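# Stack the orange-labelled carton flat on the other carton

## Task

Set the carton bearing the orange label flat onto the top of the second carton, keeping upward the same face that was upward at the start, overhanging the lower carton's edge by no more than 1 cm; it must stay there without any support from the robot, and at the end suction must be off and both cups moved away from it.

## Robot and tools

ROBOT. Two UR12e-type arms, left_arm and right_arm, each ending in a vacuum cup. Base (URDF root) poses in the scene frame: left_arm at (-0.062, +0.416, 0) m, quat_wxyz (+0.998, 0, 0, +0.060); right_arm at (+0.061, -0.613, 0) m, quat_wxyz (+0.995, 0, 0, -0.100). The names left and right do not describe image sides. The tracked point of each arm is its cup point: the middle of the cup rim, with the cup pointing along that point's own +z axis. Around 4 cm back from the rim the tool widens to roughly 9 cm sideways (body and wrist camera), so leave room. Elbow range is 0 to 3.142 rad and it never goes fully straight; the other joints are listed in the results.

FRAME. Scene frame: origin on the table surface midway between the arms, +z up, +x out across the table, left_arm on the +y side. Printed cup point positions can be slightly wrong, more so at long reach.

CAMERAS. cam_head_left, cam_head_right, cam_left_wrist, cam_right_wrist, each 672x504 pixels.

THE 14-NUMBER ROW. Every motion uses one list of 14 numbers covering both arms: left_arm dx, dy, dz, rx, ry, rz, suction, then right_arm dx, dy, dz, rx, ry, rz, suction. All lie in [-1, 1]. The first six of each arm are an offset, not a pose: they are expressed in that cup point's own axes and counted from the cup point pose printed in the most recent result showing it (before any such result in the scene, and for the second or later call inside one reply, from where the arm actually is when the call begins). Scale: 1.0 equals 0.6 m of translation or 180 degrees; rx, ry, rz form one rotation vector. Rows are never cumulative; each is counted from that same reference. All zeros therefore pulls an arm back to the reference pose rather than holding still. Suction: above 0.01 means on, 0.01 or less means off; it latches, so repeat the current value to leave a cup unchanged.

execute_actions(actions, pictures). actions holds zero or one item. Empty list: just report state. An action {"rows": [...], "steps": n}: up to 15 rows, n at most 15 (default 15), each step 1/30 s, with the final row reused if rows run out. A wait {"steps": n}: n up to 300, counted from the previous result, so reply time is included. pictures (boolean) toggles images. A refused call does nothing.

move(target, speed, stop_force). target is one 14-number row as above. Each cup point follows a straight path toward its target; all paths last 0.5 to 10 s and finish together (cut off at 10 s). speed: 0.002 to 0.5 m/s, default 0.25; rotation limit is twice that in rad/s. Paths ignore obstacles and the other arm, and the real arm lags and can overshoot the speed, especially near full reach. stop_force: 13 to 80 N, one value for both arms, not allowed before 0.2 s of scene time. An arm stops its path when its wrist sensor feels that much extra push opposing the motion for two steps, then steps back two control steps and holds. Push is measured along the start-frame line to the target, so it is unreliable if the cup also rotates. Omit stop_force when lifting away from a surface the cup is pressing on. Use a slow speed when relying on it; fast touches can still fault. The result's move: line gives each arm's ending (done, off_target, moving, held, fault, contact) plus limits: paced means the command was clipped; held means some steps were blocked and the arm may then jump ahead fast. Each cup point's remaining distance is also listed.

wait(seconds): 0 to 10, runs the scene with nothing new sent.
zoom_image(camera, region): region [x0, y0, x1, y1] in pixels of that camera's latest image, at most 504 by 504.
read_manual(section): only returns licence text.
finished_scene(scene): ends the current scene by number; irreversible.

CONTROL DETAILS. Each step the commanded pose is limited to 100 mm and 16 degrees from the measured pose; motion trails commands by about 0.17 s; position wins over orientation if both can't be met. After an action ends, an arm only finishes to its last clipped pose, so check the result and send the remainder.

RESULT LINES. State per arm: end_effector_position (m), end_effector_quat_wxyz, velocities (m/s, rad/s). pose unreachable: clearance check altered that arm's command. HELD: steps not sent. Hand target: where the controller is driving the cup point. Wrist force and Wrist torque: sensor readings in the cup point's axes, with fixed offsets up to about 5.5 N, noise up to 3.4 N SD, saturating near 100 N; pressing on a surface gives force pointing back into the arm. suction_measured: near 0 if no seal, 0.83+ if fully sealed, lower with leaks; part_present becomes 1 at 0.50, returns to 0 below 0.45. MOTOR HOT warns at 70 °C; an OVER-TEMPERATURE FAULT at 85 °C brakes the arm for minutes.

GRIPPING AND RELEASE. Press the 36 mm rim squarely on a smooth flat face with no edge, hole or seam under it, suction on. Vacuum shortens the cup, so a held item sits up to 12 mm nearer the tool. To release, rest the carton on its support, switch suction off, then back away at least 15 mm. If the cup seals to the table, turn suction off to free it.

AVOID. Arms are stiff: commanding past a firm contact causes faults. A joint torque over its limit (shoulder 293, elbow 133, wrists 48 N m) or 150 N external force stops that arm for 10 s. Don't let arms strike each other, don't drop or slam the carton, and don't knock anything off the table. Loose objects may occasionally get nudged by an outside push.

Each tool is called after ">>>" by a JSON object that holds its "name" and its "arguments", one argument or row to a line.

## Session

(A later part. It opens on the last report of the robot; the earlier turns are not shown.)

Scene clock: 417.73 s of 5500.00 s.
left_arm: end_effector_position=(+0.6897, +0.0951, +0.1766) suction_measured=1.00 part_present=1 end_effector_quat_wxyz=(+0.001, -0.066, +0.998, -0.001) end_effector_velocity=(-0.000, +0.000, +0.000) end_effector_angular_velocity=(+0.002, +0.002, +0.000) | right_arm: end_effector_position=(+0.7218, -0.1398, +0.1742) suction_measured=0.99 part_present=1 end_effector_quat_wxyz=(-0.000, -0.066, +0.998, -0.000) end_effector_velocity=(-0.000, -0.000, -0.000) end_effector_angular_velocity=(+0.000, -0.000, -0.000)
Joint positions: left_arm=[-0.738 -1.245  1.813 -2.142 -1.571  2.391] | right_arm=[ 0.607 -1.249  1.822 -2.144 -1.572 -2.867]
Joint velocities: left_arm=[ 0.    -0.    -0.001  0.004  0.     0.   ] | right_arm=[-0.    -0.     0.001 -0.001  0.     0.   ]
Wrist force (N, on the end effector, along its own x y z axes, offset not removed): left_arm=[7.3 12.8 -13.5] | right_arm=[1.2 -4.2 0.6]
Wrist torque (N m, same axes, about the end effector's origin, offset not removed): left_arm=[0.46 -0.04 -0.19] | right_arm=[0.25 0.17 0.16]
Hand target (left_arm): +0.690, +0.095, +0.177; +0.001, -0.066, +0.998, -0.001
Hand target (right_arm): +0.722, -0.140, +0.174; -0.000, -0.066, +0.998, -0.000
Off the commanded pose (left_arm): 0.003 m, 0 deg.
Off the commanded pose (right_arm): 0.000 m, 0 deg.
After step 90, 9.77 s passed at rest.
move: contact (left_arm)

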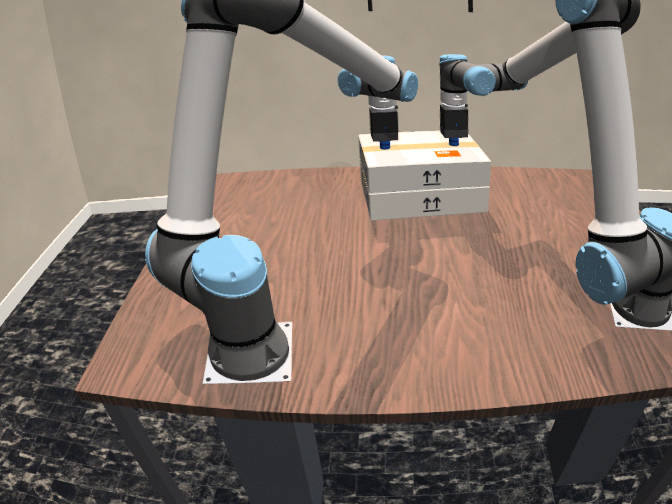

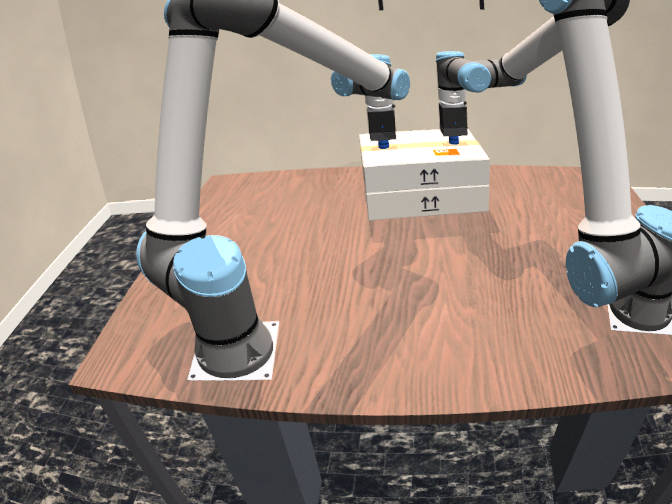

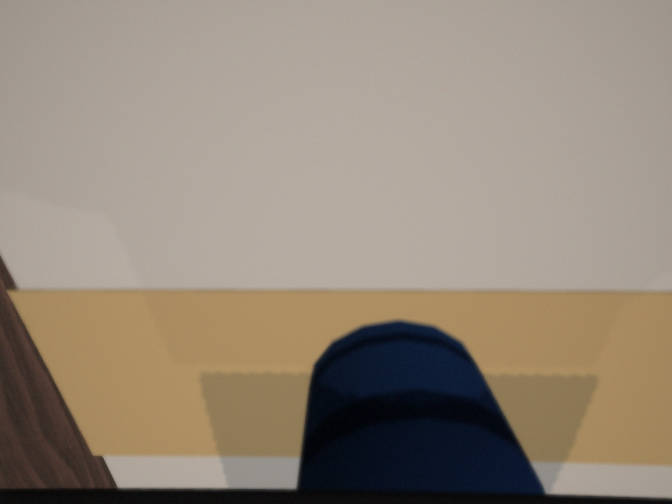

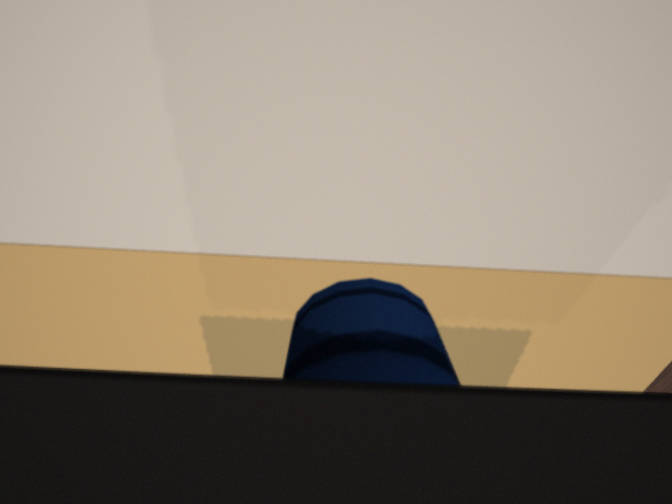

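>>> {"name": "move", "arguments": {
  "target": [0,0,-0.005,0,0,0,1,0,0,-0.005,0,0,0,1],
  "speed": 0.02
}}

>>> {"name": "move", "arguments": {
  "target": [0.008,0.002,0,0,0,0,1,0.008,0.002,0,0,0,0,1],
  "speed": 0.02
}}

>>> {"name": "move", "arguments": {
  "target": [0,0,0.0047,0,0,0,1,0,0,0.005,0,0,0,1],
  "speed": 0.006
}}

>>> {"name": "zoom_image", "arguments": {
  "camera": "cam_head_left",
  "region": [350, 130, 430, 225]
}}

>>> {"name": "zoom_image", "arguments": {
  "camera": "cam_head_left",
  "region": [430, 130, 510, 225]
}}

Scene clock: 428.80 s of 5500.00 s.
left_arm: end_effector_position=(+0.6897, +0.0951, +0.1796) suction_measured=1.00 part_present=1 end_effector_quat_wxyz=(+0.001, -0.066, +0.998, -0.001) end_effector_velocity=(+0.000, -0.000, +0.001) end_effector_angular_velocity=(-0.001, -0.000, +0.000) | right_arm: end_effector_position=(+0.7218, -0.1398, +0.1769) suction_measured=0.99 part_present=1 end_effector_quat_wxyz=(-0.000, -0.066, +0.998, -0.000) end_effector_velocity=(-0.000, +0.000, +0.001) end_effector_angular_velocity=(+0.001, -0.000, +0.000)
Joint positions: left_arm=[-0.738 -1.248  1.811 -2.137 -1.571  2.391] | right_arm=[ 0.607 -1.251  1.82  -2.139 -1.572 -2.867]
Joint velocities: left_arm=[ 0.    -0.001 -0.001  0.    -0.001 -0.   ] | right_arm=[ 0.    -0.002 -0.001  0.002  0.001 -0.   ]
Wrist force (N, on the end effector, along its own x y z axes, offset not removed): left_arm=[-0.2 6.5 16.1] | right_arm=[-2.7 0.3 12.0]
Wrist torque (N m, same axes, about the end effector's origin, offset not removed): left_arm=[0.45 0.13 -0.29] | right_arm=[0.67 0.47 0.15]
Hand target (left_arm): +0.690, +0.095, +0.180; +0.001, -0.066, +0.998, -0.001
Hand target (right_arm): +0.722, -0.140, +0.177; -0.000, -0.066, +0.998, -0.000
Off the commanded pose (left_arm): 0.000 m, 0 deg.
Off the commanded pose (right_arm): 0.000 m, 0 deg.
After step 90, 7.37 s passed at rest.
move: done

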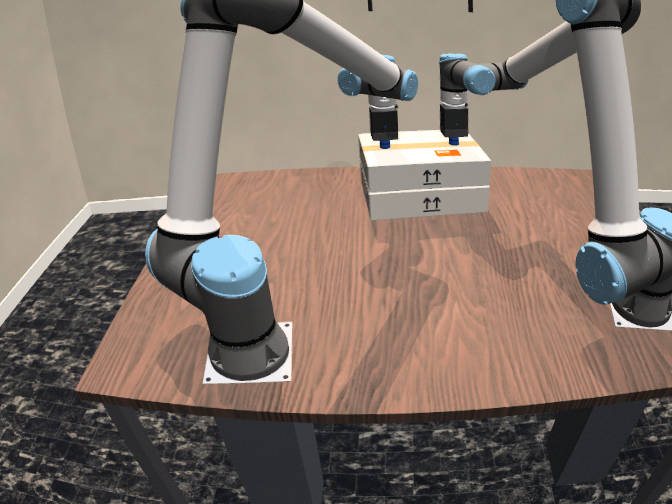

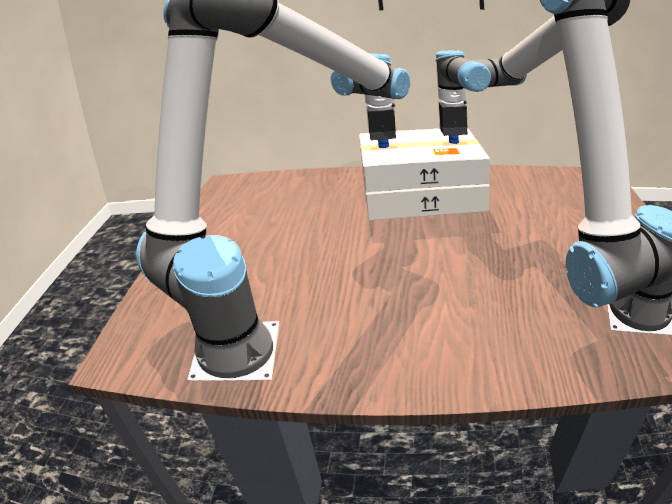

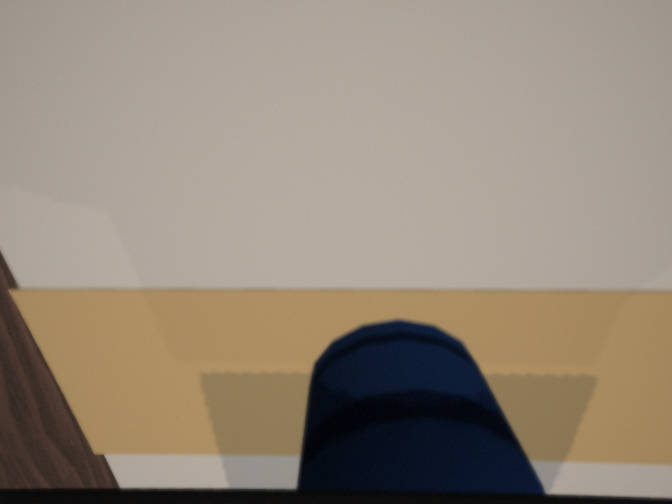

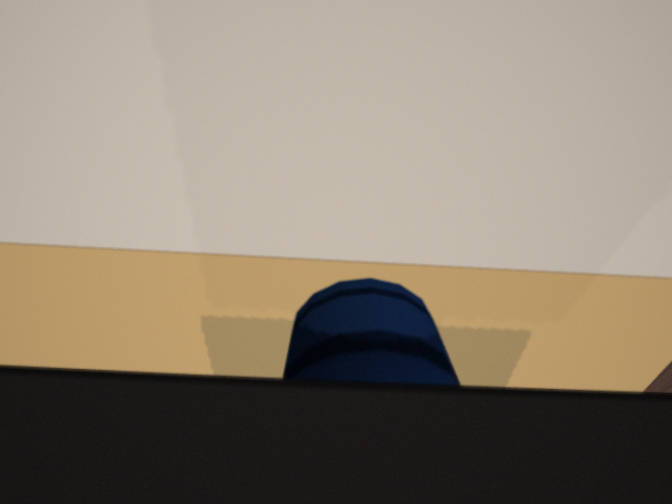

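Scene clock: 429.50 s of 5500.00 s.
left_arm: end_effector_position=(+0.6849, +0.0957, +0.1795) suction_measured=1.00 part_present=1 end_effector_quat_wxyz=(+0.001, -0.066, +0.998, -0.001) end_effector_velocity=(-0.001, +0.000, +0.000) end_effector_angular_velocity=(-0.001, -0.001, +0.000) | right_arm: end_effector_position=(+0.7170, -0.1392, +0.1769) suction_measured=0.99 part_present=1 end_effector_quat_wxyz=(-0.000, -0.066, +0.998, -0.000) end_effector_velocity=(-0.001, -0.000, +0.000) end_effector_angular_velocity=(-0.001, -0.001, -0.000)
Joint positions: left_arm=[-0.741 -1.255  1.821 -2.14  -1.571  2.388] | right_arm=[ 0.61  -1.256  1.827 -2.141 -1.572 -2.864]
Joint velocities: left_arm=[-0.    -0.002  0.002 -0.001 -0.    -0.001] | right_arm=[ 0.001 -0.002  0.002 -0.001 -0.002  0.001]
Wrist force (N, on the end effector, along its own x y z axes, offset not removed): left_arm=[-1.5 3.1 18.8] | right_arm=[-2.1 -1.7 10.6]
Wrist torque (N m, same axes, about the end effector's origin, offset not removed): left_arm=[0.07 0.42 -0.19] | right_arm=[0.28 0.41 0.16]
Hand target (left_arm): +0.685, +0.096, +0.180; +0.001, -0.066, +0.998, -0.001
Hand target (right_arm): +0.717, -0.139, +0.177; -0.000, -0.066, +0.998, -0.000
Off the commanded pose (left_arm): 0.000 m, 0 deg.
Off the commanded pose (right_arm): 0.000 m, 0 deg.
move: done

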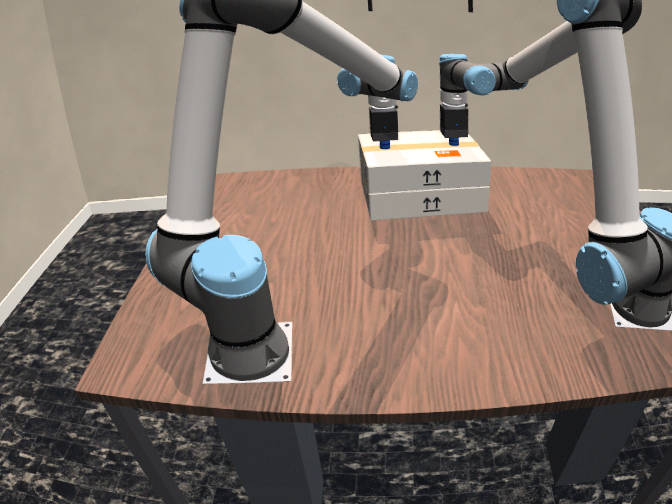

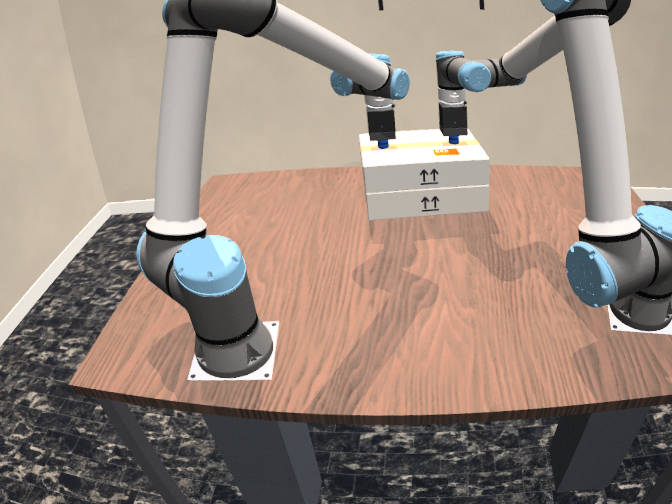

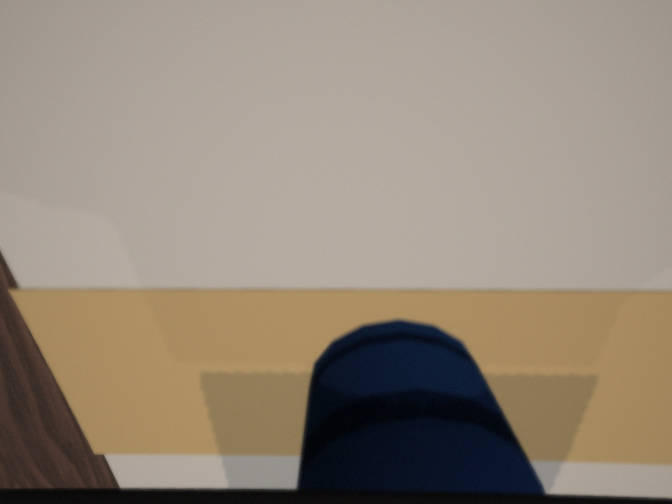

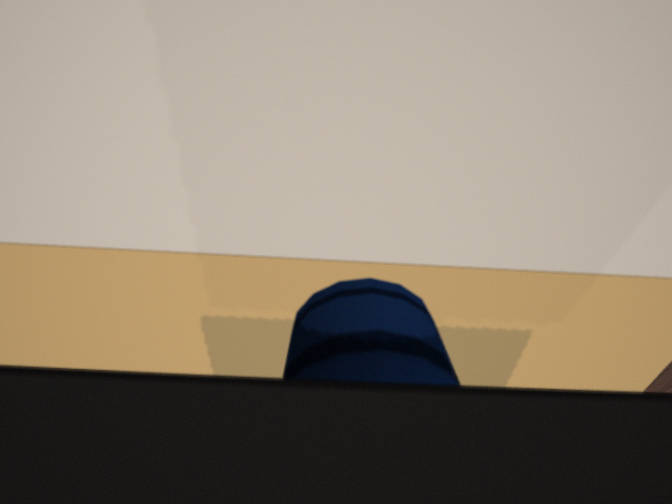

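Scene clock: 430.23 s of 5500.00 s.
left_arm: end_effector_position=(+0.6850, +0.0956, +0.1769) suction_measured=1.00 part_present=1 end_effector_quat_wxyz=(+0.001, -0.066, +0.998, -0.001) end_effector_velocity=(-0.000, -0.000, -0.001) end_effector_angular_velocity=(+0.001, +0.000, -0.001) | right_arm: end_effector_position=(+0.7171, -0.1392, +0.1742) suction_measured=0.99 part_present=1 end_effector_quat_wxyz=(-0.000, -0.066, +0.998, -0.000) end_effector_velocity=(+0.000, -0.000, -0.001) end_effector_angular_velocity=(-0.001, -0.000, -0.000)
Joint positions: left_arm=[-0.741 -1.252  1.823 -2.145 -1.571  2.388] | right_arm=[ 0.61  -1.254  1.829 -2.146 -1.572 -2.864]
Joint velocities: left_arm=[-0.001  0.001  0.001 -0.     0.001  0.   ] | right_arm=[-0.     0.001  0.    -0.001 -0.001  0.   ]
Wrist force (N, on the end effector, along its own x y z axes, offset not removed): left_arm=[3.2 10.9 5.6] | right_arm=[0.4 -4.2 -0.3]
Wrist torque (N m, same axes, about the end effector's origin, offset not removed): left_arm=[0.64 0.08 -0.22] | right_arm=[0.32 0.52 0.17]
Hand target (left_arm): +0.685, +0.096, +0.177; +0.001, -0.066, +0.998, -0.001
Hand target (right_arm): +0.717, -0.139, +0.174; -0.000, -0.066, +0.998, -0.000
Off the commanded pose (left_arm): 0.000 m, 0 deg.
Off the commanded pose (right_arm): 0.000 m, 0 deg.
move: done

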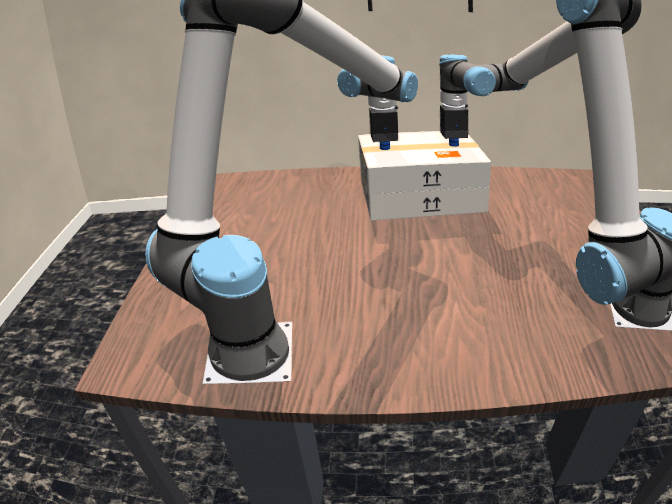

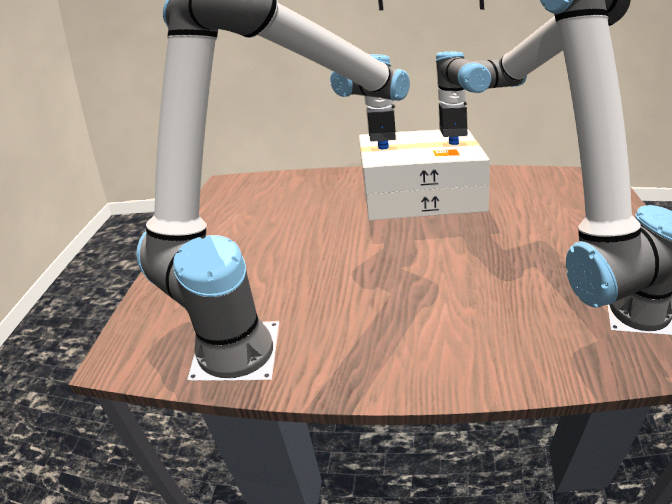

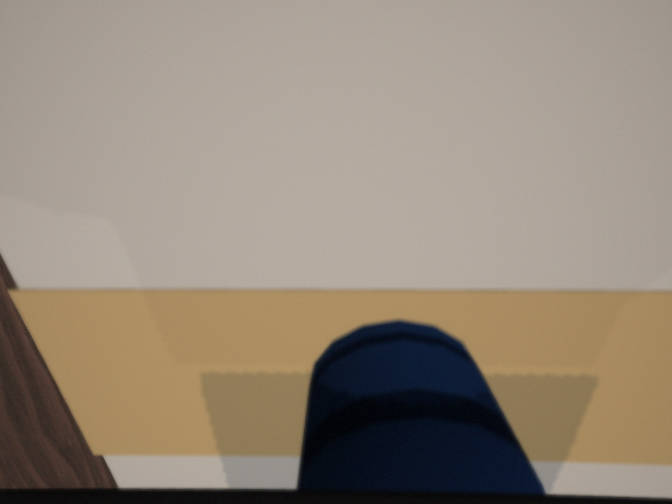

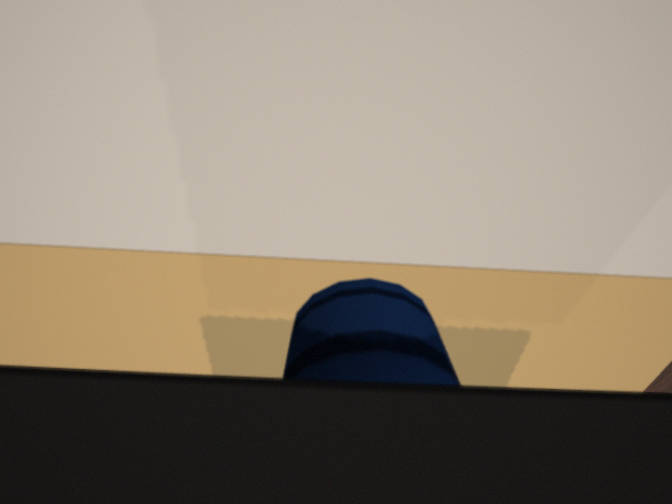

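Region (350, 130, 430, 225) of cam_head_left's 672x504 image, scaled by 5.305, with more detail than that image has; it fills the left 424 columns of this view, and the rest is white.

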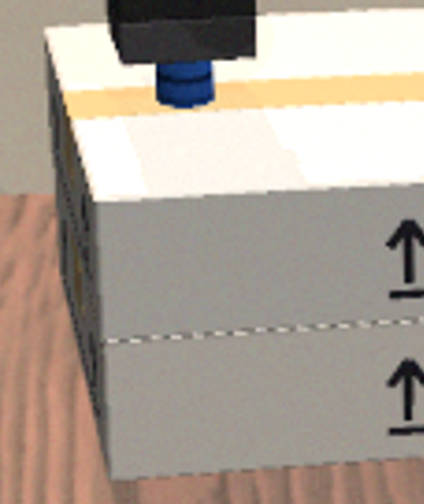

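Region (430, 130, 510, 225) of cam_head_left's 672x504 image, scaled by 5.305, with more detail than that image has; it fills the left 424 columns of this view, and the rest is white.

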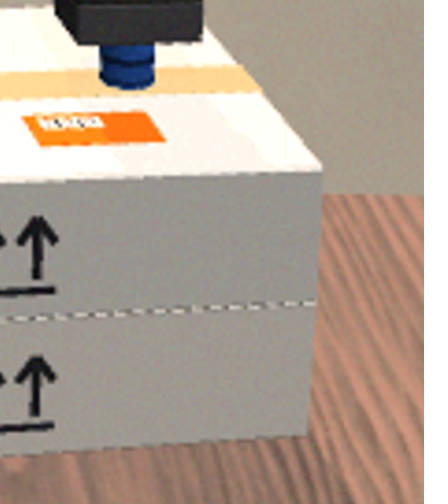

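Aligned. Releasing and retreating.

>>> {"name": "execute_actions", "arguments": {
  "actions": [
    {"rows": [[0,0,0,0,0,0,0,0,0,0,0,0,0,0]], "steps": 6}
  ],
  "pictures": false
}}

>>> {"name": "move", "arguments": {
  "target": [0,0,-0.06,0,0,0,0,0,0,-0.06,0,0,0,0],
  "speed": 0.1
}}

>>> {"name": "move", "arguments": {
  "target": [0.2,0.45,-0.1,0,0,0,0,0.2,-0.45,-0.1,0,0,0,0],
  "speed": 0.3
}}

Scene clock: 438.23 s of 5500.00 s.
left_arm: end_effector_position=(+0.6850, +0.0956, +0.1768) suction_measured=0.00 part_present=0 end_effector_quat_wxyz=(+0.001, -0.066, +0.998, -0.001) end_effector_velocity=(+0.000, -0.000, +0.000) end_effector_angular_velocity=(-0.001, -0.000, -0.000) | right_arm: end_effector_position=(+0.7170, -0.1392, +0.1739) suction_measured=0.01 part_present=0 end_effector_quat_wxyz=(-0.000, -0.066, +0.998, -0.000) end_effector_velocity=(+0.000, -0.000, +0.000) end_effector_angular_velocity=(-0.002, -0.001, -0.000)
Joint positions: left_arm=[-0.741 -1.252  1.823 -2.145 -1.571  2.388] | right_arm=[ 0.61  -1.253  1.829 -2.146 -1.572 -2.864]
Joint velocities: left_arm=[-0.    -0.    -0.    -0.001 -0.    -0.   ] | right_arm=[ 0.    -0.    -0.    -0.    -0.002  0.   ]
Wrist force (N, on the end effector, along its own x y z axes, offset not removed): left_arm=[0.4 3.3 -14.4] | right_arm=[5.9 -5.6 -26.7]
Wrist torque (N m, same axes, about the end effector's origin, offset not removed): left_arm=[0.55 0.16 -0.13] | right_arm=[0.15 0.54 0.12]
Hand target (left_arm): +0.685, +0.096, +0.177; +0.001, -0.066, +0.998, -0.001
Hand target (right_arm): +0.717, -0.139, +0.174; -0.000, -0.066, +0.998, -0.000
Off the commanded pose (left_arm): 0.000 m, 0 deg.
Off the commanded pose (right_arm): 0.000 m, 0 deg.
Steps of this call (steps 1 to 90: nothing new was sent; then 4.80 s passed at rest; steps 91 to 96: all 6 steps of this action). Readings (end_effector_position | what the end effector reports):
91: left_arm (+0.6850, +0.0957, +0.1767) | right_arm (+0.7170, -0.1392, +0.1739) | left_arm suction_measured=0.59 part_present=1 | right_arm suction_measured=0.85 part_present=1
92: left_arm (+0.6850, +0.0957, +0.1767) | right_arm (+0.7170, -0.1392, +0.1739) | left_arm suction_measured=0.06 part_present=0 | right_arm suction_measured=0.48 part_present=1
94: left_arm (+0.6850, +0.0956, +0.1768) | right_arm (+0.7170, -0.1392, +0.1739) | left_arm suction_measured=0.00 part_present=0 | right_arm suction_measured=0.01 part_present=0
96: the state above

Scene clock: 439.33 s of 5500.00 s.
left_arm: end_effector_position=(+0.6849, +0.0957, +0.2127) suction_measured=0.00 part_present=0 end_effector_quat_wxyz=(+0.001, -0.066, +0.998, -0.001) end_effector_velocity=(+0.001, -0.000, +0.002) end_effector_angular_velocity=(-0.001, -0.001, +0.000) | right_arm: end_effector_position=(+0.7171, -0.1392, +0.2098) suction_measured=0.01 part_present=0 end_effector_quat_wxyz=(-0.000, -0.066, +0.998, -0.000) end_effector_velocity=(-0.000, -0.000, +0.001) end_effector_angular_velocity=(-0.000, +0.001, -0.000)
Joint positions: left_arm=[-0.741 -1.283  1.792 -2.083 -1.571  2.388] | right_arm=[ 0.61  -1.285  1.799 -2.084 -1.572 -2.864]
Joint velocities: left_arm=[ 0.    -0.001 -0.002  0.001  0.    -0.   ] | right_arm=[-0.    -0.001 -0.001  0.004  0.     0.   ]
Wrist force (N, on the end effector, along its own x y z axes, offset not removed): left_arm=[-2.5 -2.9 -1.6] | right_arm=[-1.1 2.8 0.4]
Wrist torque (N m, same axes, about the end effector's origin, offset not removed): left_arm=[-0.33 0.57 -0.19] | right_arm=[0.49 0.29 0.18]
Hand target (left_arm): +0.685, +0.096, +0.213; +0.001, -0.066, +0.998, -0.001
Hand target (right_arm): +0.717, -0.139, +0.210; -0.000, -0.066, +0.998, -0.000
Off the commanded pose (left_arm): 0.000 m, 0 deg.
Off the commanded pose (right_arm): 0.000 m, 0 deg.
move: done

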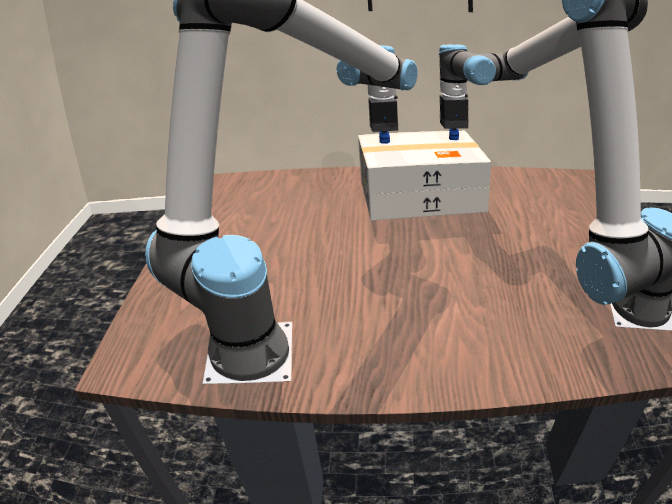

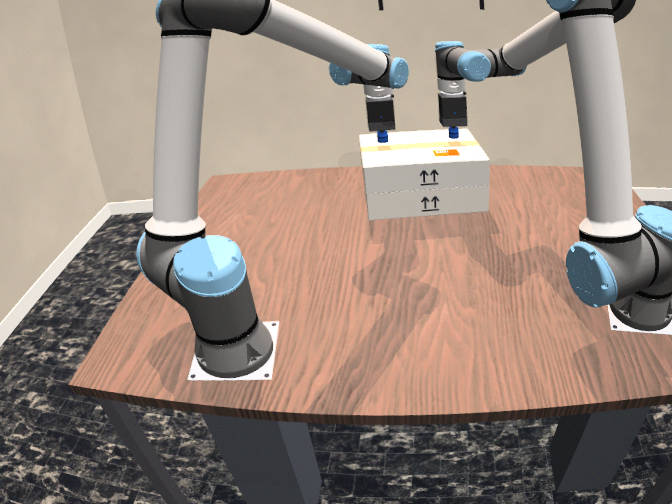

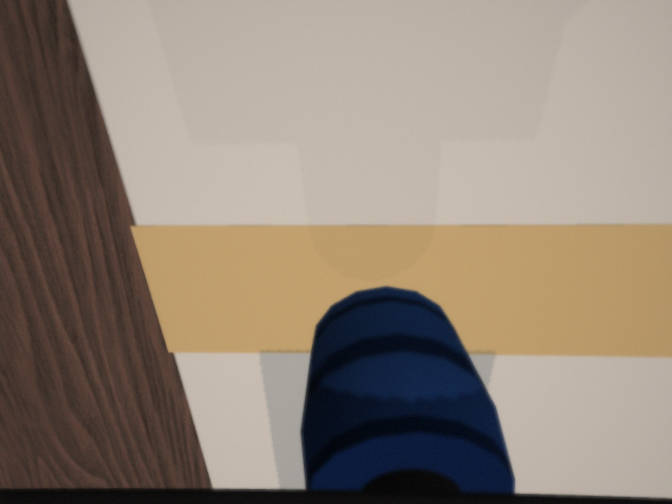

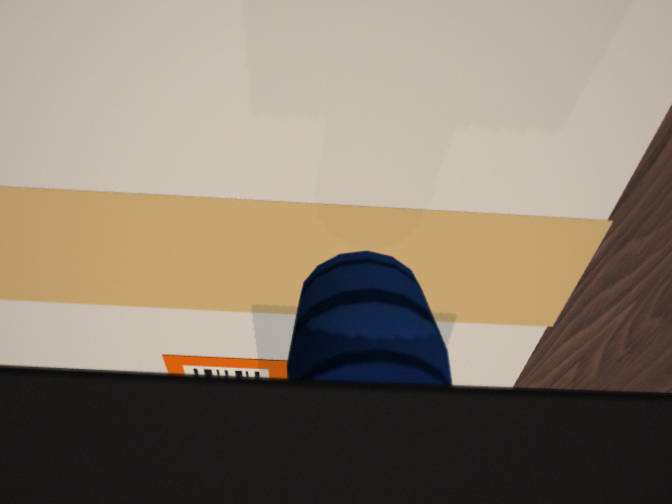

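Scene clock: 440.93 s of 5500.00 s.
left_arm: end_effector_position=(+0.5305, +0.3478, +0.2720) suction_measured=0.00 part_present=0 end_effector_quat_wxyz=(+0.001, -0.066, +0.998, -0.001) end_effector_velocity=(-0.001, +0.001, +0.001) end_effector_angular_velocity=(-0.000, -0.000, -0.000) | right_arm: end_effector_position=(+0.6332, -0.4223, +0.2698) suction_measured=0.01 part_present=0 end_effector_quat_wxyz=(-0.000, -0.066, +0.998, -0.000) end_effector_velocity=(-0.001, -0.001, +0.000) end_effector_angular_velocity=(+0.001, +0.001, +0.001)
Joint positions: left_arm=[-0.531 -1.684  2.118 -2.008 -1.572  2.599] | right_arm=[ 0.23  -1.668  2.107 -2.01  -1.572 -3.244]
Joint velocities: left_arm=[ 0.002 -0.002  0.001  0.001 -0.     0.002] | right_arm=[-0.003 -0.002  0.001  0.002  0.001 -0.003]
Wrist force (N, on the end effector, along its own x y z axes, offset not removed): left_arm=[-0.7 3.4 1.6] | right_arm=[-2.6 2.0 0.9]
Wrist torque (N m, same axes, about the end effector's origin, offset not removed): left_arm=[0.51 0.32 -0.25] | right_arm=[0.35 0.58 0.21]
Hand target (left_arm): +0.530, +0.348, +0.272; +0.001, -0.066, +0.998, -0.001
Hand target (right_arm): +0.633, -0.422, +0.270; -0.000, -0.066, +0.998, -0.000
Off the commanded pose (left_arm): 0.000 m, 0 deg.
Off the commanded pose (right_arm): 0.000 m, 0 deg.
move: done

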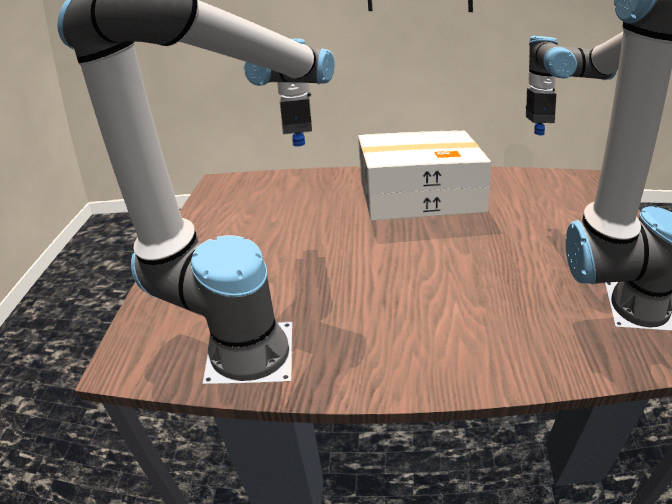

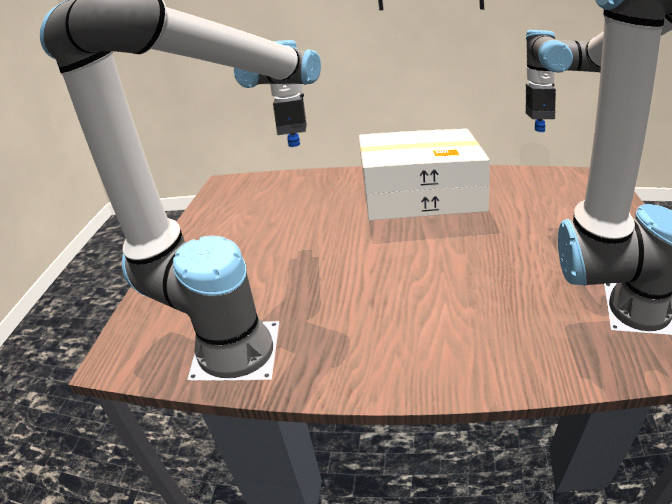

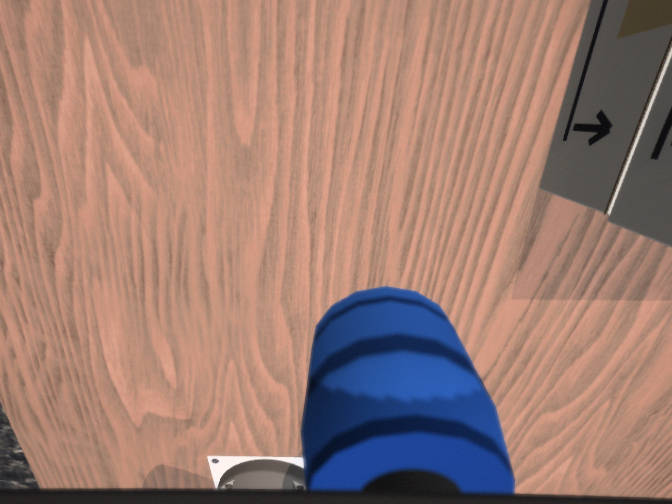

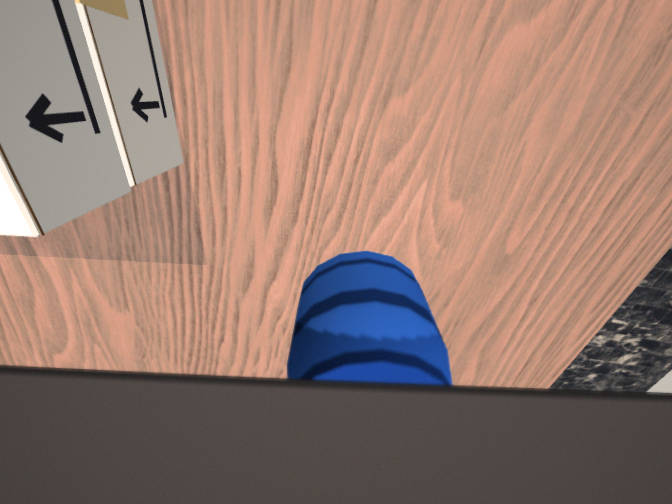

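Both side views show the upper carton sitting inside the lower one's edges.

>>> {"name": "finished_scene", "arguments": {
  "scene": 1
}}

The scene is finished: the task was done.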